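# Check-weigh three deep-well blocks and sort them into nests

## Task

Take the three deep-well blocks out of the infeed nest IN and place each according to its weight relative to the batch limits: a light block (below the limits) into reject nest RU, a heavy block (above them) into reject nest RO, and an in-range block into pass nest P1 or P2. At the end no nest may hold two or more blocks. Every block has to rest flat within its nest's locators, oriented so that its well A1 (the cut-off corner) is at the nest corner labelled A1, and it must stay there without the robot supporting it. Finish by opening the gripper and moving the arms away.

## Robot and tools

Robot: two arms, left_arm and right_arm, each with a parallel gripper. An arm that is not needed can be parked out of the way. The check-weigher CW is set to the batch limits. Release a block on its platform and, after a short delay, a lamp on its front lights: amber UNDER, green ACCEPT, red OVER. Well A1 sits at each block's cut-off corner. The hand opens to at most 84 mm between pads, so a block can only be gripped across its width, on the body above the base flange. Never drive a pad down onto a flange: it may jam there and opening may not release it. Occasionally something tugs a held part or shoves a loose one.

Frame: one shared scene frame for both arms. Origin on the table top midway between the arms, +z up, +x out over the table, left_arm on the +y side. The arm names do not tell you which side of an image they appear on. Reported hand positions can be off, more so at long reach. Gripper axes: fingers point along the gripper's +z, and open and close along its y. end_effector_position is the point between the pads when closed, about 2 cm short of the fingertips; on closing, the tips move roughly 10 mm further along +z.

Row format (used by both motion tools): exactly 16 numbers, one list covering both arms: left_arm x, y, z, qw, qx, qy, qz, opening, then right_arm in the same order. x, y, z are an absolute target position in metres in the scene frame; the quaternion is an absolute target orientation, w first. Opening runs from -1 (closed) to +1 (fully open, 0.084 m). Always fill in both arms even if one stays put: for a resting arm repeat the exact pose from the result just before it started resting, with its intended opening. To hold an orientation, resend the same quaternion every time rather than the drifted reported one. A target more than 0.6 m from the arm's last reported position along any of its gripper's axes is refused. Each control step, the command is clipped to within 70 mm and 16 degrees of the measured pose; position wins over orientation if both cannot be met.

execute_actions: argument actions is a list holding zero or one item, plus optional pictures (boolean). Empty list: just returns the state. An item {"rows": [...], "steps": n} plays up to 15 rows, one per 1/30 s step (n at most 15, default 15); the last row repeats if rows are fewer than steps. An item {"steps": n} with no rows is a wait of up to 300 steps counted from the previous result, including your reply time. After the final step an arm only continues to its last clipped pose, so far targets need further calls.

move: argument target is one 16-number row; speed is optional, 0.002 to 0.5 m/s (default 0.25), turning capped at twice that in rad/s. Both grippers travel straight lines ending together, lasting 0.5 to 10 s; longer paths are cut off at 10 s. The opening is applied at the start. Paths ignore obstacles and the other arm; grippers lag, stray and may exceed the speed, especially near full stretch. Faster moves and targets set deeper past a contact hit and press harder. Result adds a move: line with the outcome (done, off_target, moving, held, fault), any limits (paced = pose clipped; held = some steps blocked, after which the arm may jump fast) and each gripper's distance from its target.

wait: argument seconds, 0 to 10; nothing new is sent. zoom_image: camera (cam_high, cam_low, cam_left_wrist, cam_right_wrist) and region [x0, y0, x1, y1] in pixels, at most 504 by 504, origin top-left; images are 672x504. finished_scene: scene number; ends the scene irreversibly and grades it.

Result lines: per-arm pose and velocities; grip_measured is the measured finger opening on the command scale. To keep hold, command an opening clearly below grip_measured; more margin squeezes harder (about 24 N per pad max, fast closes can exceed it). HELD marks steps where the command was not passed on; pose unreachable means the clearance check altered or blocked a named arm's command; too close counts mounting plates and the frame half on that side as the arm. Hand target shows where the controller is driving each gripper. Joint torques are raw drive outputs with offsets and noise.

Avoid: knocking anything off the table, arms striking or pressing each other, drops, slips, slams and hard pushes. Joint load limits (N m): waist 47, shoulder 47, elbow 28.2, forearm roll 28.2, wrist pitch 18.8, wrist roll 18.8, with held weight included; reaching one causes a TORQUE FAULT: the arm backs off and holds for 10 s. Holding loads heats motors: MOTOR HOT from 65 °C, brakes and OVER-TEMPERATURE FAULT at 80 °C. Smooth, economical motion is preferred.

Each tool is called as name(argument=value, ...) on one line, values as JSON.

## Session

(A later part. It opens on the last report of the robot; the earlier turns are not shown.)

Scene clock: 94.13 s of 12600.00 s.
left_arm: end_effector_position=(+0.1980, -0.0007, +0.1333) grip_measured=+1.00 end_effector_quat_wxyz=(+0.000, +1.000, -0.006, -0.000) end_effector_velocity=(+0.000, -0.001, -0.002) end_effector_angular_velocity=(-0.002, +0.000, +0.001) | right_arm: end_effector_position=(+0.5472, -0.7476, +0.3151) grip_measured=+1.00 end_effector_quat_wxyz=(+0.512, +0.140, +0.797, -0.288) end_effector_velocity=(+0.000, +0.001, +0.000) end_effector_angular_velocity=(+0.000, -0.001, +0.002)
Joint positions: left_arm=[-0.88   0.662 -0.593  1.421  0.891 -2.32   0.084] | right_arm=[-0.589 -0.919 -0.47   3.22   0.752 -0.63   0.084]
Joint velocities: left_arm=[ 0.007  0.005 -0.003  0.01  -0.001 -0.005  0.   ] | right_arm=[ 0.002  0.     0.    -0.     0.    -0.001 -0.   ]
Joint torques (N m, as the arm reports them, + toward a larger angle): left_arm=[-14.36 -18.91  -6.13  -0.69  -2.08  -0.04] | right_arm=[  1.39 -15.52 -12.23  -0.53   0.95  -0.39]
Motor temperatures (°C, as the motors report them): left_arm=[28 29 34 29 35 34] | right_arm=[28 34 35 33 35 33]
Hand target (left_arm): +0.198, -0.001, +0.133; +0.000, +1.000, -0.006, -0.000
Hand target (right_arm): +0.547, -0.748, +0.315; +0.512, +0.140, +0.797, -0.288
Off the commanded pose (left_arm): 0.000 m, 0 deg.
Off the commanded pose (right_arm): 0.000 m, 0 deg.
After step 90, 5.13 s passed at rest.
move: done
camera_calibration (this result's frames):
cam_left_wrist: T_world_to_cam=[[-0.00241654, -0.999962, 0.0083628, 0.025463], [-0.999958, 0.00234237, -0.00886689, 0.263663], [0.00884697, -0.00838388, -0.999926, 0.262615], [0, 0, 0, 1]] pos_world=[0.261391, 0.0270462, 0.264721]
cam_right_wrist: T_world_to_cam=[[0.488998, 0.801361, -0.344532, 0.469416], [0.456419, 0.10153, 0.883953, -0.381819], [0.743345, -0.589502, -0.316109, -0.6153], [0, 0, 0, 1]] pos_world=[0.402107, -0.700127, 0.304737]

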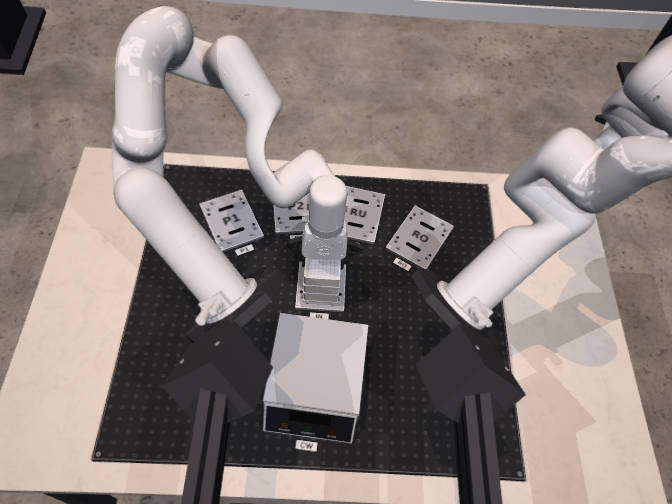

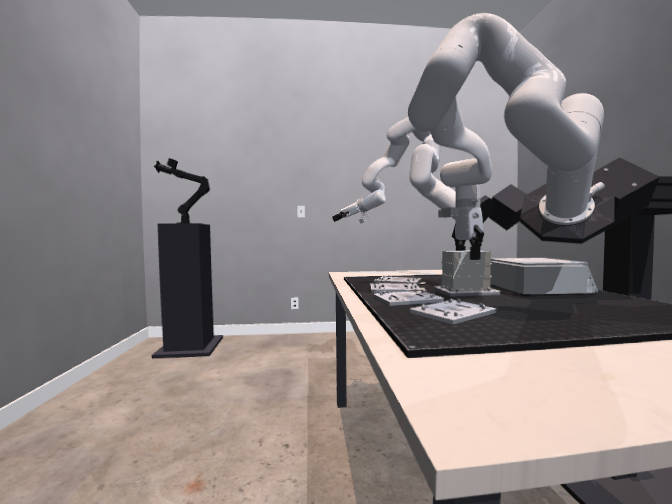

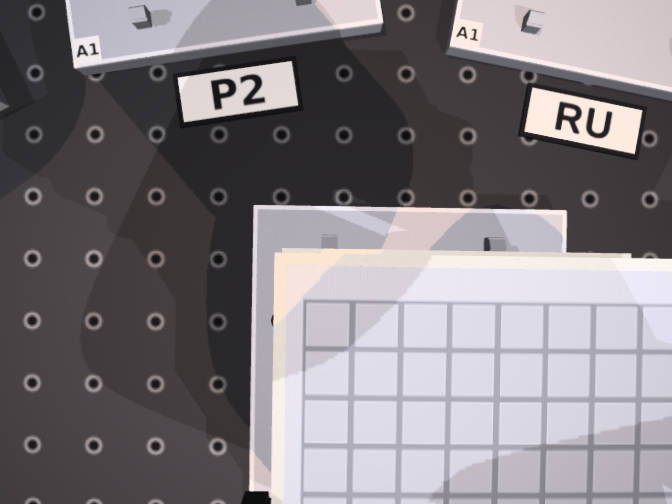

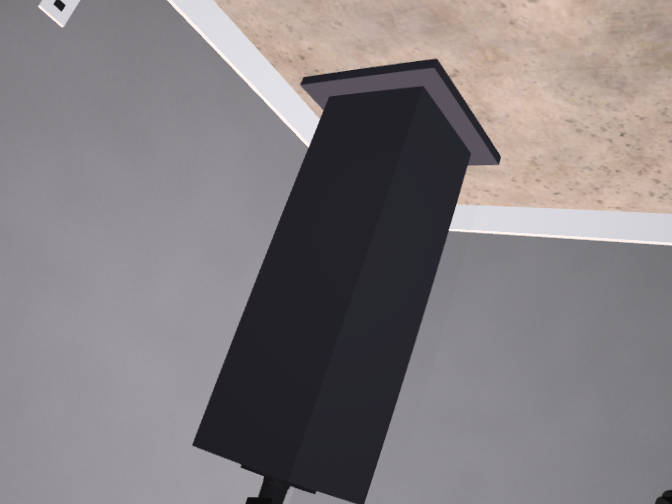

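move(target=[0.198,-0.0006,0.133,0,1,-0.006,0,-1, 0.5472,-0.7476,0.3151,0.512,0.140,0.797,-0.288,1])

move(target=[0.198,-0.0006,0.18,0,1,-0.006,0,-1, 0.5472,-0.7476,0.3151,0.512,0.140,0.797,-0.288,1], speed=0.08)

move(target=[0.005,-0.0006,0.17,0,1,-0.006,0,-1, 0.5472,-0.7476,0.3151,0.512,0.140,0.797,-0.288,1], speed=0.12)

zoom_image(camera="cam_low", region=[400, 210, 620, 310])

Scene clock: 108.87 s of 12600.00 s.
left_arm: end_effector_position=(+0.1980, -0.0007, +0.1331) grip_measured=+0.96 end_effector_quat_wxyz=(+0.000, +1.000, -0.006, -0.000) end_effector_velocity=(+0.000, -0.000, -0.000) end_effector_angular_velocity=(-0.000, +0.001, +0.001) | right_arm: end_effector_position=(+0.5472, -0.7476, +0.3151) grip_measured=+1.00 end_effector_quat_wxyz=(+0.512, +0.140, +0.797, -0.288) end_effector_velocity=(-0.000, +0.000, -0.000) end_effector_angular_velocity=(-0.000, +0.002, +0.001)
Joint positions: left_arm=[-0.88   0.662 -0.593  1.422  0.891 -2.321  0.083] | right_arm=[-0.589 -0.919 -0.47   3.22   0.752 -0.63   0.084]
Joint velocities: left_arm=[ 0.001  0.    -0.     0.    -0.     0.     0.   ] | right_arm=[-0.    -0.    -0.    -0.001 -0.002 -0.001  0.   ]
Joint torques (N m, as the arm reports them, + toward a larger angle): left_arm=[-13.34 -17.38  -5.78  -0.43  -1.44   0.07] | right_arm=[  1.79 -15.19 -12.26  -0.81   0.72  -0.43]
Motor temperatures (°C, as the motors report them): left_arm=[28 29 33 29 35 34] | right_arm=[28 34 35 33 35 33]
Hand target (left_arm): +0.198, -0.001, +0.133; +0.000, +1.000, -0.006, -0.000
Hand target (right_arm): +0.547, -0.748, +0.315; +0.512, +0.140, +0.797, -0.288
Off the commanded pose (left_arm): 0.000 m, 0 deg.
Off the commanded pose (right_arm): 0.000 m, 0 deg.
After step 90, 11.03 s passed at rest.
move: done
camera_calibration (this result's frames):
cam_left_wrist: T_world_to_cam=[[-0.00236042, -0.99996, 0.00858507, 0.0253533], [-0.999956, 0.00228262, -0.0090611, 0.263724], [0.00904114, -0.00860608, -0.999922, 0.262382], [0, 0, 0, 1]] pos_world=[0.2614, 0.0270084, 0.264534]
cam_right_wrist: T_world_to_cam=[[0.488998, 0.801361, -0.344532, 0.469416], [0.456419, 0.101529, 0.883953, -0.381819], [0.743345, -0.589502, -0.316109, -0.6153], [0, 0, 0, 1]] pos_world=[0.402107, -0.700127, 0.304737]

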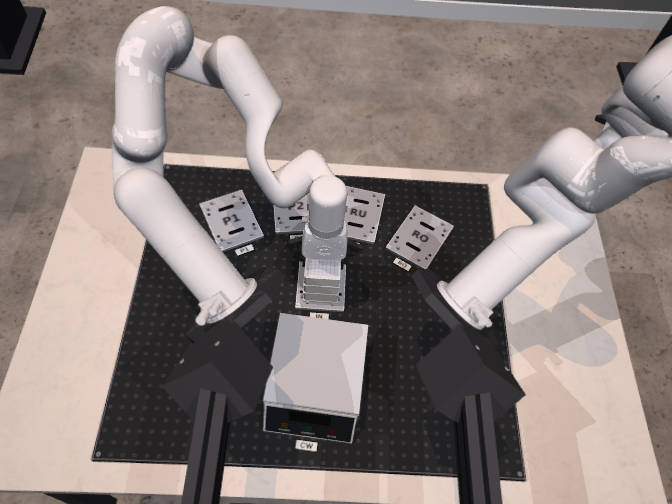

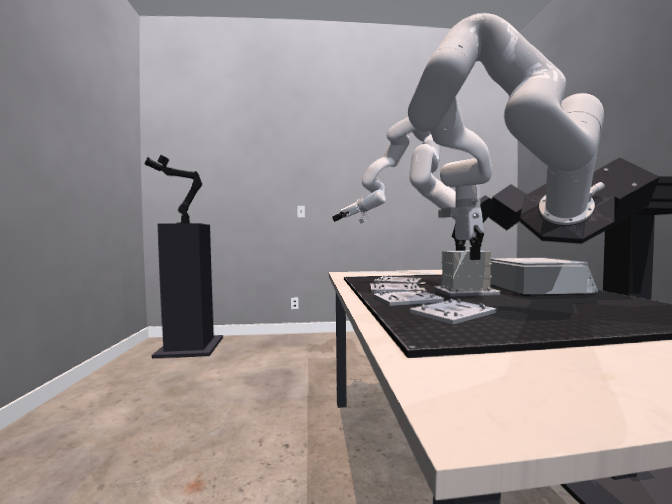

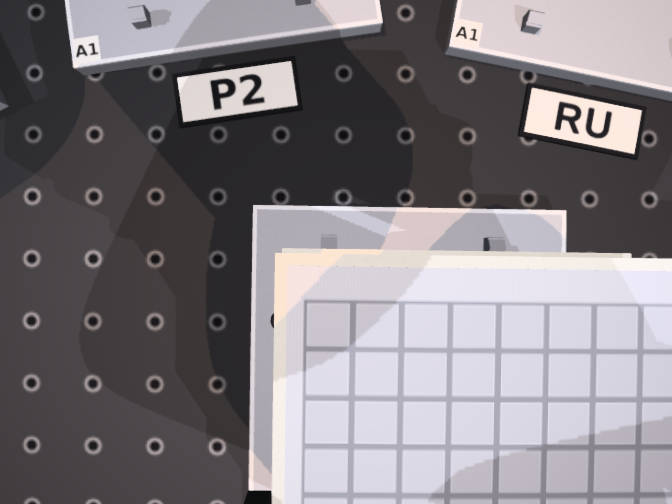

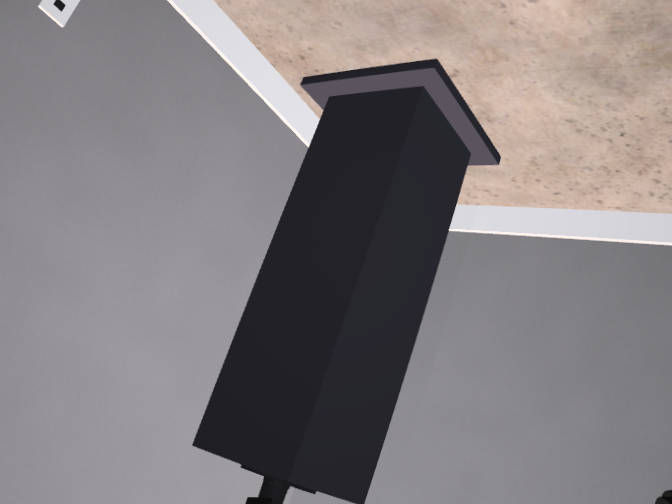

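Scene clock: 109.97 s of 12600.00 s.
left_arm: end_effector_position=(+0.1980, -0.0004, +0.1796) grip_measured=+0.96 end_effector_quat_wxyz=(-0.000, +1.000, -0.006, +0.000) end_effector_velocity=(+0.000, +0.000, +0.002) end_effector_angular_velocity=(+0.001, +0.001, +0.000) | right_arm: end_effector_position=(+0.5472, -0.7476, +0.3151) grip_measured=+1.00 end_effector_quat_wxyz=(+0.512, +0.140, +0.797, -0.288) end_effector_velocity=(+0.000, +0.000, -0.000) end_effector_angular_velocity=(+0.000, +0.001, +0.001)
Joint positions: left_arm=[-1.016  0.546 -0.553  1.225  0.907 -2.225  0.083] | right_arm=[-0.589 -0.919 -0.47   3.22   0.752 -0.63   0.084]
Joint velocities: left_arm=[-0.006 -0.006  0.001 -0.011  0.003  0.007 -0.   ] | right_arm=[ 0.001 -0.     0.    -0.    -0.001 -0.001  0.   ]
Joint torques (N m, as the arm reports them, + toward a larger angle): left_arm=[-13.86 -18.62  -9.44  -0.66  -2.29   0.04] | right_arm=[  1.75 -15.43 -11.86  -0.48   0.64  -0.25]
Motor temperatures (°C, as the motors report them): left_arm=[28 29 33 29 35 34] | right_arm=[28 34 35 33 35 33]
Hand target (left_arm): +0.198, -0.000, +0.180; -0.000, +1.000, -0.006, +0.000
Hand target (right_arm): +0.547, -0.748, +0.315; +0.512, +0.140, +0.797, -0.288
Off the commanded pose (left_arm): 0.000 m, 0 deg.
Off the commanded pose (right_arm): 0.000 m, 0 deg.
move: done
camera_calibration (this result's frames):
cam_left_wrist: T_world_to_cam=[[-0.00234325, -0.999967, 0.00777548, 0.0253792], [-0.999955, 0.00227121, -0.00926026, 0.264121], [0.00924229, -0.00779683, -0.999927, 0.308852], [0, 0, 0, 1]] pos_world=[0.261314, 0.0271866, 0.311078]
cam_right_wrist: T_world_to_cam=[[0.488998, 0.801361, -0.344532, 0.469416], [0.456419, 0.10153, 0.883953, -0.381819], [0.743345, -0.589502, -0.316109, -0.6153], [0, 0, 0, 1]] pos_world=[0.402107, -0.700127, 0.304737]

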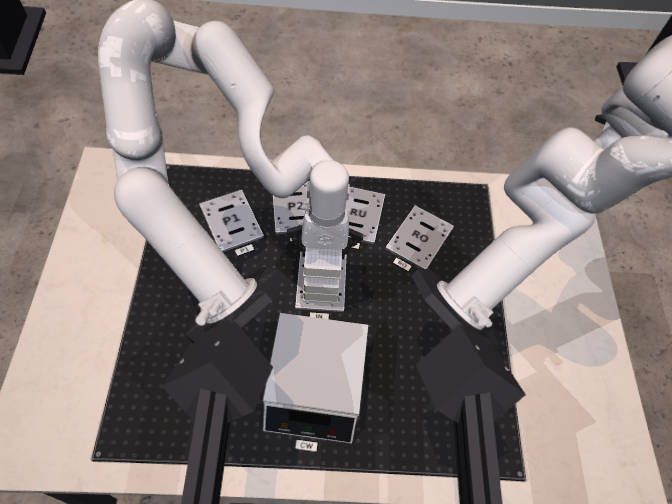

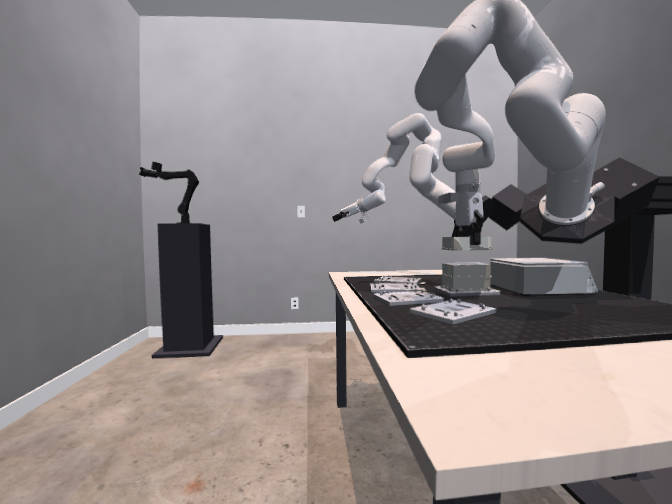

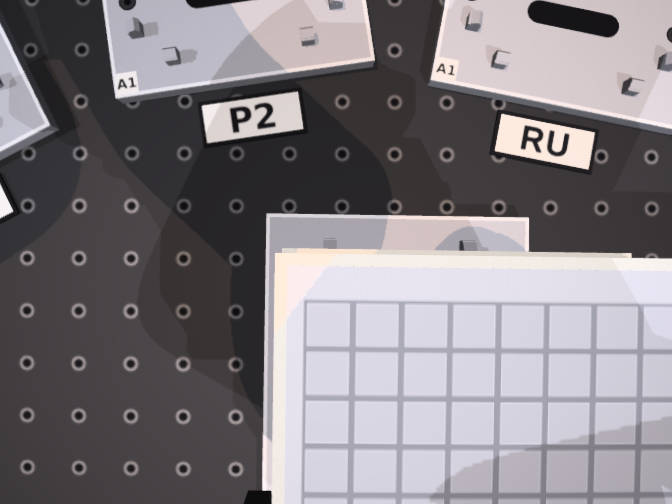

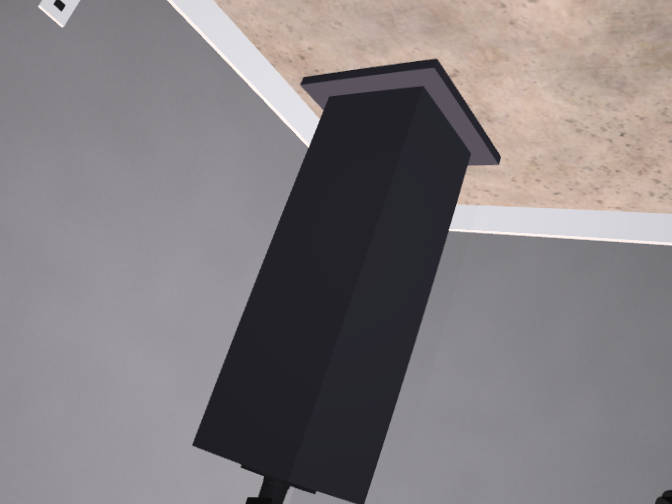

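Scene clock: 112.13 s of 12600.00 s.
left_arm: end_effector_position=(+0.0057, +0.0000, +0.1695) grip_measured=+0.96 end_effector_quat_wxyz=(+0.000, +1.000, -0.006, -0.000) end_effector_velocity=(-0.003, -0.000, +0.000) end_effector_angular_velocity=(+0.002, -0.001, -0.001) | right_arm: end_effector_position=(+0.5472, -0.7476, +0.3151) grip_measured=+1.00 end_effector_quat_wxyz=(+0.512, +0.140, +0.797, -0.288) end_effector_velocity=(-0.000, -0.000, -0.000) end_effector_angular_velocity=(-0.002, +0.002, +0.000)
Joint positions: left_arm=[-1.538  0.975 -0.599  1.     0.653 -2.638  0.083] | right_arm=[-0.589 -0.919 -0.47   3.22   0.752 -0.63   0.084]
Joint velocities: left_arm=[-0.013  0.006 -0.004 -0.016 -0.003  0.004 -0.   ] | right_arm=[-0.001  0.    -0.    -0.     0.    -0.002 -0.   ]
Joint torques (N m, as the arm reports them, + toward a larger angle): left_arm=[ -9.54 -25.   -11.97  -0.41  -2.36   0.11] | right_arm=[  1.96 -14.86 -12.2   -0.41   1.14  -0.18]
Motor temperatures (°C, as the motors report them): left_arm=[28 29 33 29 35 34] | right_arm=[28 34 35 33 35 33]
Hand target (left_arm): +0.005, +0.000, +0.170; -0.000, +1.000, -0.006, +0.000
Hand target (right_arm): +0.547, -0.748, +0.315; +0.512, +0.140, +0.797, -0.288
Off the commanded pose (left_arm): 0.001 m, 0 deg.
Off the commanded pose (right_arm): 0.000 m, 0 deg.
move: done
camera_calibration (this result's frames):
cam_left_wrist: T_world_to_cam=[[-0.00200014, -0.999963, 0.00838721, 0.0253666], [-0.999957, 0.00192431, -0.00904017, 0.0717327], [0.00902369, -0.00840494, -0.999924, 0.300522], [0, 0, 0, 1]] pos_world=[0.0690686, 0.0277535, 0.300935]
cam_right_wrist: T_world_to_cam=[[0.488998, 0.801361, -0.344532, 0.469416], [0.456419, 0.10153, 0.883953, -0.381819], [0.743346, -0.589502, -0.316109, -0.6153], [0, 0, 0, 1]] pos_world=[0.402107, -0.700127, 0.304737]

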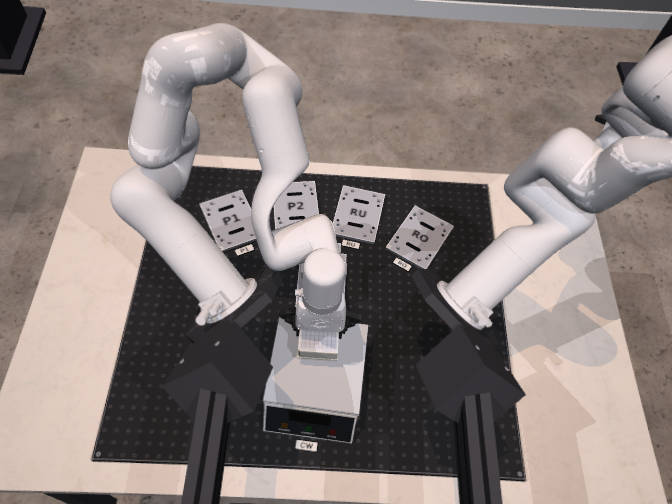

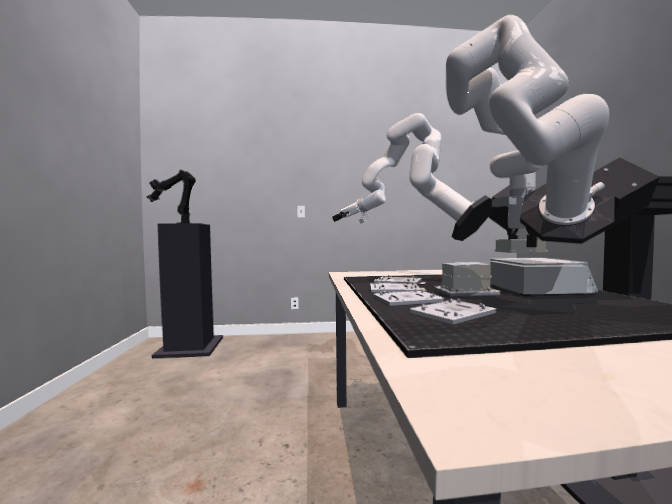

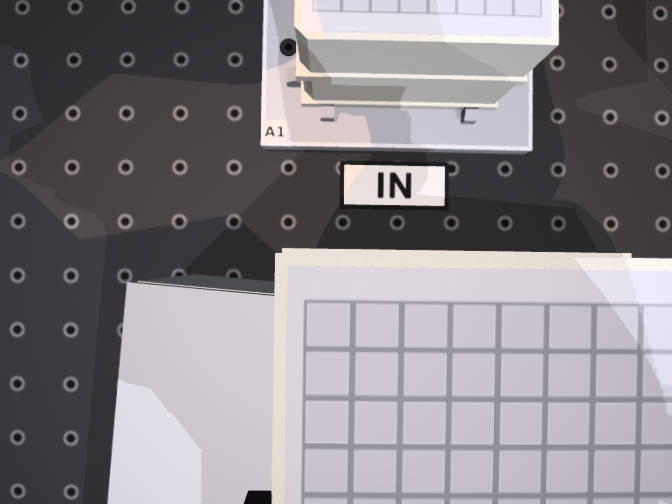

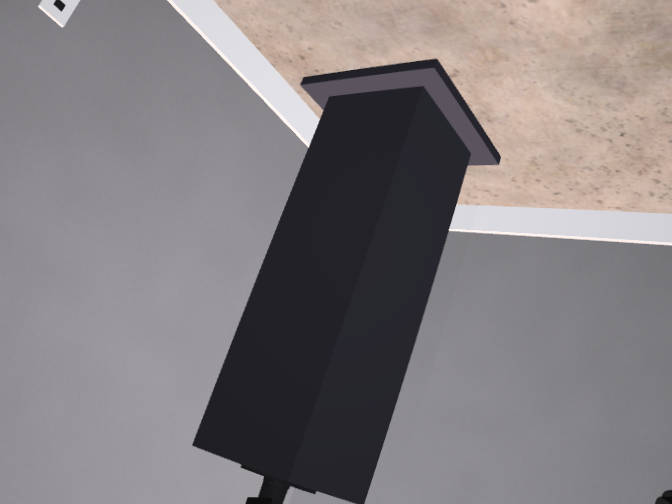

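Region (400, 210, 620, 310) of cam_low's 672x504 image, scaled by 2.291, with more detail than that image has; it fills the top 229 rows of this view, and the rest is white.

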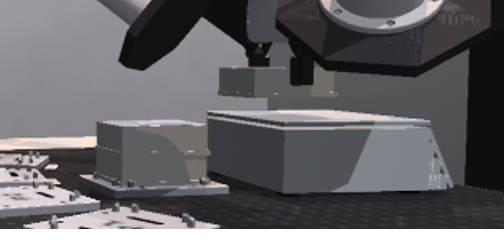

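move(target=[-0.035,-0.01,0.155,0,1,-0.006,0,-1, 0.5472,-0.7476,0.3151,0.512,0.140,0.797,-0.288,1], speed=0.06)

zoom_image(camera="cam_low", region=[480, 225, 600, 285])

Scene clock: 122.73 s of 12600.00 s.
left_arm: end_effector_position=(-0.0347, -0.0099, +0.1550) grip_measured=+0.96 end_effector_quat_wxyz=(+0.000, +1.000, -0.006, -0.000) end_effector_velocity=(-0.002, -0.000, -0.001) end_effector_angular_velocity=(+0.001, +0.001, -0.001) | right_arm: end_effector_position=(+0.5472, -0.7476, +0.3151) grip_measured=+1.00 end_effector_quat_wxyz=(+0.512, +0.140, +0.797, -0.288) end_effector_velocity=(+0.000, +0.000, +0.000) end_effector_angular_velocity=(+0.002, -0.001, +0.000)
Joint positions: left_arm=[-1.653  1.119 -0.686  0.925  0.583 -2.675  0.083] | right_arm=[-0.589 -0.919 -0.47   3.22   0.752 -0.63   0.084]
Joint velocities: left_arm=[-0.006  0.006 -0.004 -0.007 -0.004  0.002  0.   ] | right_arm=[ 0.002  0.    -0.     0.001 -0.001  0.    -0.   ]
Joint torques (N m, as the arm reports them, + toward a larger angle): left_arm=[ -8.   -28.76 -12.38  -0.57  -2.27   0.16] | right_arm=[  1.64 -15.88 -12.21  -0.76   0.9    0.01]
Motor temperatures (°C, as the motors report them): left_arm=[28 30 33 29 35 34] | right_arm=[28 34 35 33 35 33]
Hand target (left_arm): -0.035, -0.010, +0.155; -0.000, +1.000, -0.006, +0.000
Hand target (right_arm): +0.547, -0.748, +0.315; +0.512, +0.140, +0.797, -0.288
Off the commanded pose (left_arm): 0.000 m, 0 deg.
Off the commanded pose (right_arm): 0.000 m, 0 deg.
After step 90, 6.40 s passed at rest.
move: done
camera_calibration (this result's frames):
cam_left_wrist: T_world_to_cam=[[-0.00218473, -0.999964, 0.00821153, 0.0155507], [-0.999957, 0.00211067, -0.00901701, 0.0312352], [0.00899936, -0.00823088, -0.999926, 0.286286], [0, 0, 0, 1]] pos_world=[0.0286914, 0.0178406, 0.286419]
cam_right_wrist: T_world_to_cam=[[0.488998, 0.801361, -0.344532, 0.469416], [0.456419, 0.10153, 0.883953, -0.381819], [0.743345, -0.589502, -0.316109, -0.6153], [0, 0, 0, 1]] pos_world=[0.402107, -0.700127, 0.304737]

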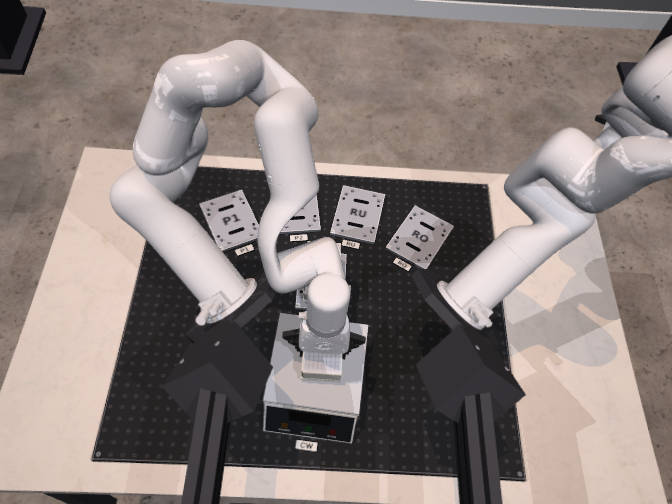

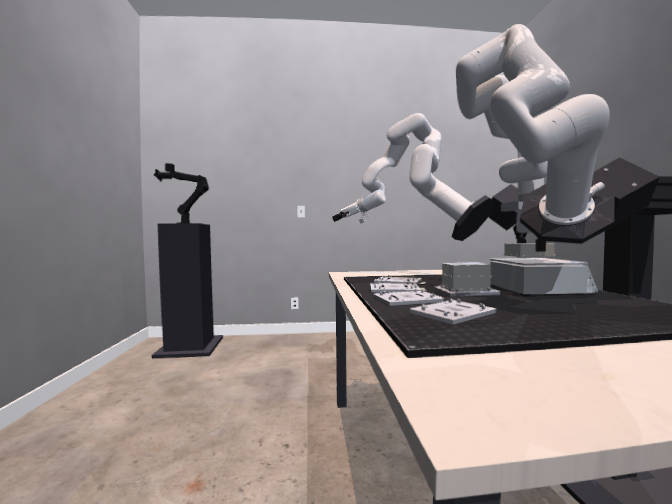

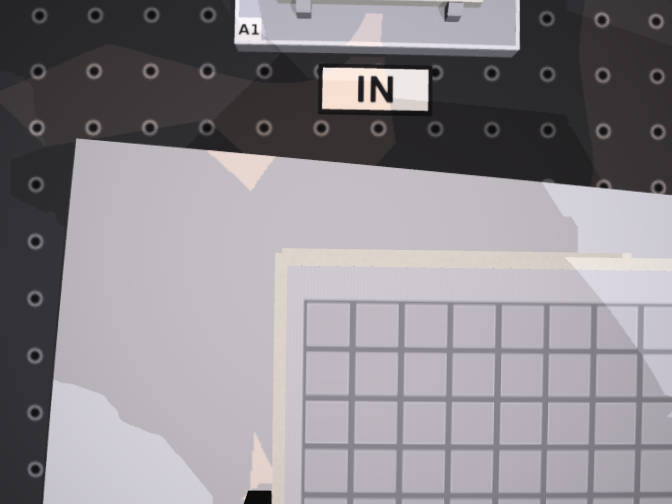

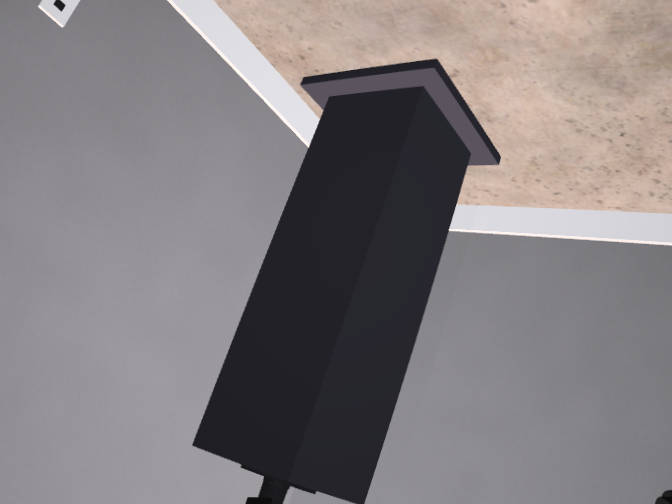

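Region (480, 225, 600, 285) of cam_low's 672x504 image, scaled by 4.200, with more detail than that image has.

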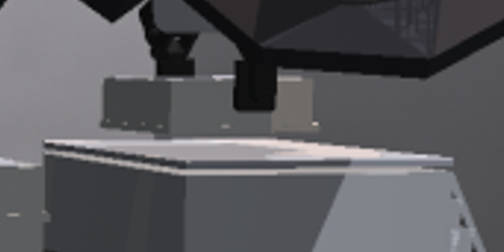

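move(target=[-0.035,-0.01,0.144,0,1,-0.006,0,-1, 0.5472,-0.7476,0.3151,0.512,0.140,0.797,-0.288,1], speed=0.015)

zoom_image(camera="cam_low", region=[480, 225, 600, 285])

Scene clock: 136.70 s of 12600.00 s.
left_arm: end_effector_position=(-0.0350, -0.0100, +0.1443) grip_measured=+0.96 end_effector_quat_wxyz=(-0.000, +1.000, -0.006, -0.000) end_effector_velocity=(+0.000, -0.001, -0.002) end_effector_angular_velocity=(-0.002, +0.001, +0.001) | right_arm: end_effector_position=(+0.5472, -0.7476, +0.3151) grip_measured=+1.00 end_effector_quat_wxyz=(+0.512, +0.140, +0.797, -0.288) end_effector_velocity=(+0.000, -0.000, +0.000) end_effector_angular_velocity=(-0.001, -0.001, -0.000)
Joint positions: left_arm=[-1.622  1.153 -0.7    0.99   0.582 -2.718  0.083] | right_arm=[-0.589 -0.919 -0.47   3.22   0.752 -0.63   0.084]
Joint velocities: left_arm=[ 0.009  0.007 -0.004  0.018  0.    -0.011 -0.   ] | right_arm=[-0.    -0.     0.    -0.001  0.002  0.     0.   ]
Joint torques (N m, as the arm reports them, + toward a larger angle): left_arm=[ -8.62 -28.94 -11.77  -0.6   -2.25  -0.11] | right_arm=[  1.47 -15.28 -12.35  -0.41   0.83  -0.1 ]
Motor temperatures (°C, as the motors report them): left_arm=[28 30 34 29 35 34] | right_arm=[28 34 35 33 35 33]
Hand target (left_arm): -0.035, -0.010, +0.144; +0.000, +1.000, -0.006, -0.000
Hand target (right_arm): +0.547, -0.748, +0.315; +0.512, +0.140, +0.797, -0.288
Off the commanded pose (left_arm): 0.000 m, 0 deg.
Off the commanded pose (right_arm): 0.000 m, 0 deg.
After step 90, 9.97 s passed at rest.
move: done
camera_calibration (this result's frames):
cam_left_wrist: T_world_to_cam=[[-0.0024396, -0.999964, 0.00807295, 0.0155296], [-0.999957, 0.00236684, -0.00900905, 0.0308131], [0.00898962, -0.00809458, -0.999927, 0.275576], [0, 0, 0, 1]] pos_world=[0.0283724, 0.0176868, 0.275708]
cam_right_wrist: T_world_to_cam=[[0.488998, 0.801361, -0.344532, 0.469416], [0.456419, 0.10153, 0.883953, -0.381818], [0.743345, -0.589502, -0.316109, -0.6153], [0, 0, 0, 1]] pos_world=[0.402107, -0.700127, 0.304737]

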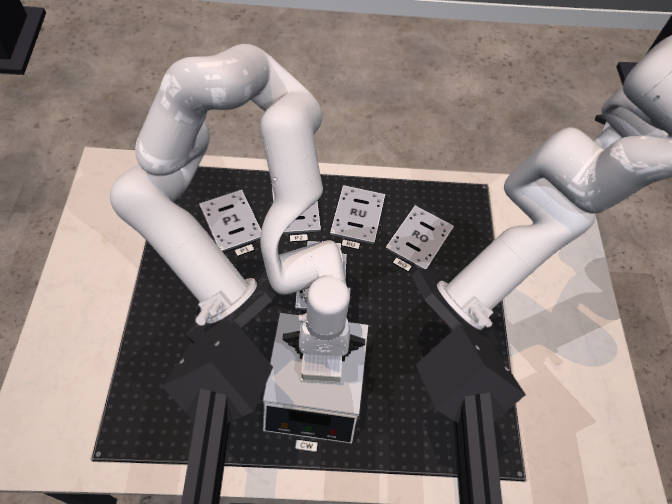

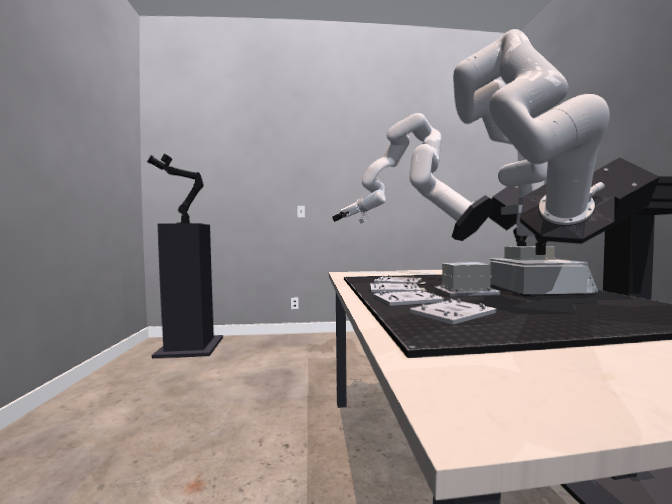

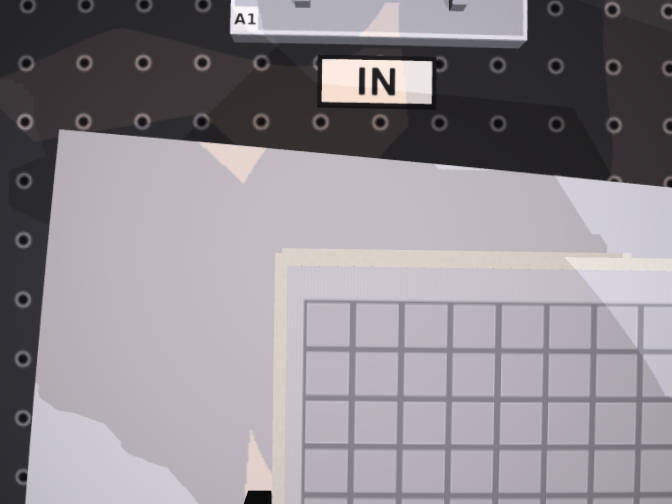

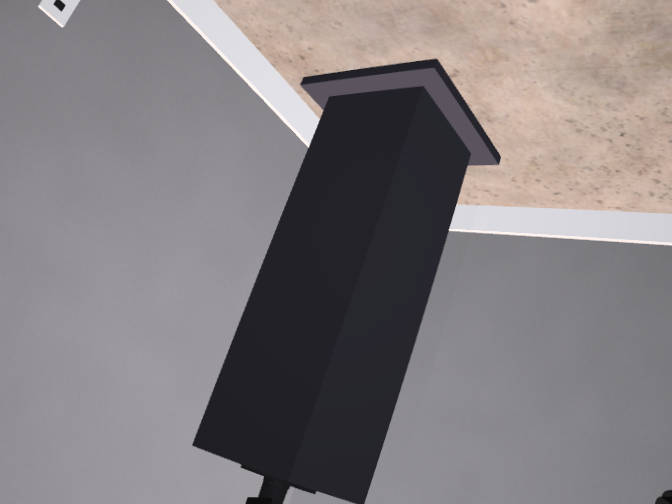

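Region (480, 225, 600, 285) of cam_low's 672x504 image, scaled by 4.200, with more detail than that image has.

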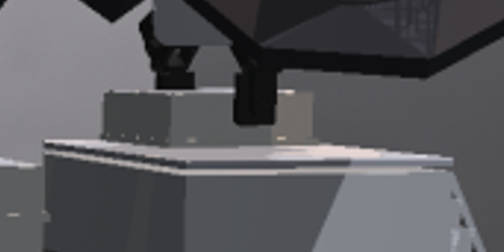

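move(target=[-0.035,-0.01,0.138,0,1,-0.006,0,-1, 0.5472,-0.7476,0.3151,0.512,0.140,0.797,-0.288,1], speed=0.008)

Scene clock: 152.57 s of 12600.00 s.
left_arm: end_effector_position=(-0.0351, -0.0113, +0.1392) grip_measured=+0.96 end_effector_quat_wxyz=(+0.001, +1.000, -0.005, -0.001) end_effector_velocity=(+0.000, -0.001, -0.001) end_effector_angular_velocity=(-0.003, +0.001, +0.001) | right_arm: end_effector_position=(+0.5472, -0.7476, +0.3151) grip_measured=+1.00 end_effector_quat_wxyz=(+0.512, +0.140, +0.797, -0.288) end_effector_velocity=(-0.000, +0.000, -0.000) end_effector_angular_velocity=(-0.000, +0.001, +0.001)
Joint positions: left_arm=[-1.603  1.17  -0.71   1.026  0.583 -2.742  0.083] | right_arm=[-0.589 -0.919 -0.47   3.22   0.752 -0.63   0.084]
Joint velocities: left_arm=[ 0.007  0.004 -0.003  0.014 -0.    -0.009  0.   ] | right_arm=[-0.     0.    -0.    -0.001 -0.001  0.    -0.   ]
Joint torques (N m, as the arm reports them, + toward a larger angle): left_arm=[ -7.89 -21.27  -9.37  -0.05  -1.21   0.21] | right_arm=[  1.66 -15.48 -12.11  -0.21   0.76   0.  ]
Motor temperatures (°C, as the motors report them): left_arm=[28 30 34 29 35 34] | right_arm=[28 34 35 33 35 33]
Hand target (left_arm): -0.035, -0.010, +0.138; +0.000, +1.000, -0.006, -0.000
Hand target (right_arm): +0.547, -0.748, +0.315; +0.512, +0.140, +0.797, -0.288
Off the commanded pose (left_arm): 0.002 m, 0 deg.
Off the commanded pose (right_arm): 0.000 m, 0 deg.
After step 90, 11.90 s passed at rest.
move: done
camera_calibration (this result's frames):
cam_left_wrist: T_world_to_cam=[[-0.000874371, -0.999939, 0.0110024, 0.0138974], [-0.999971, 0.000790406, -0.00763359, 0.030486], [0.00762443, -0.0110088, -0.99991, 0.270448], [0, 0, 0, 1]] pos_world=[0.0284352, 0.0168498, 0.270503]
cam_right_wrist: T_world_to_cam=[[0.488998, 0.801361, -0.344532, 0.469416], [0.456419, 0.10153, 0.883953, -0.381818], [0.743345, -0.589502, -0.316109, -0.6153], [0, 0, 0, 1]] pos_world=[0.402107, -0.700127, 0.304737]

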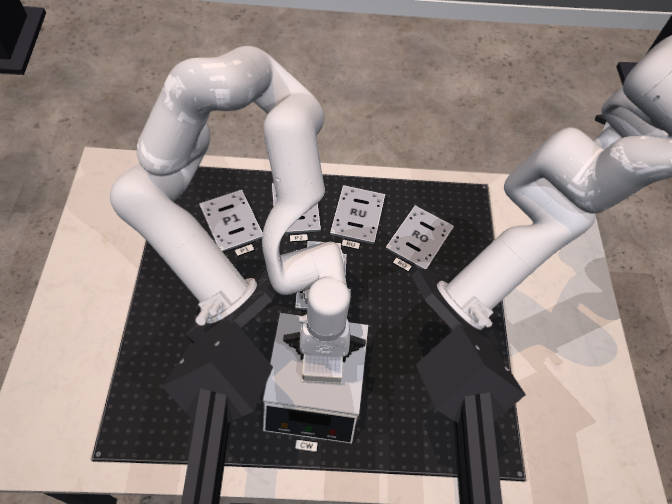

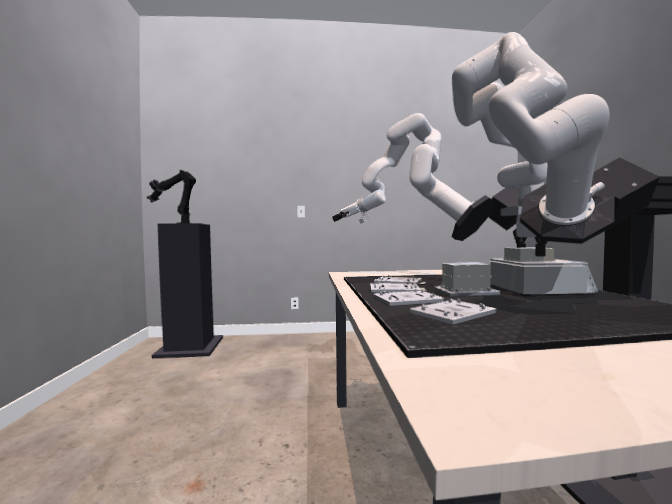

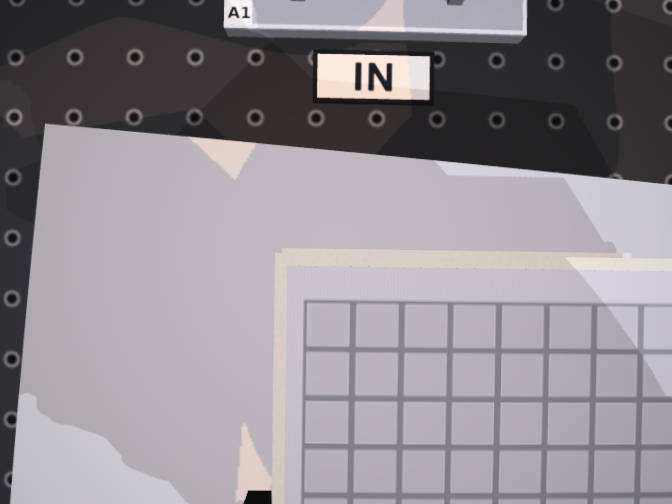

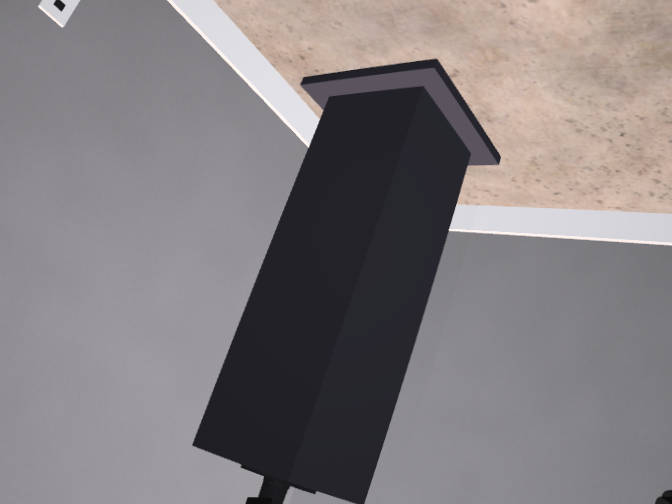

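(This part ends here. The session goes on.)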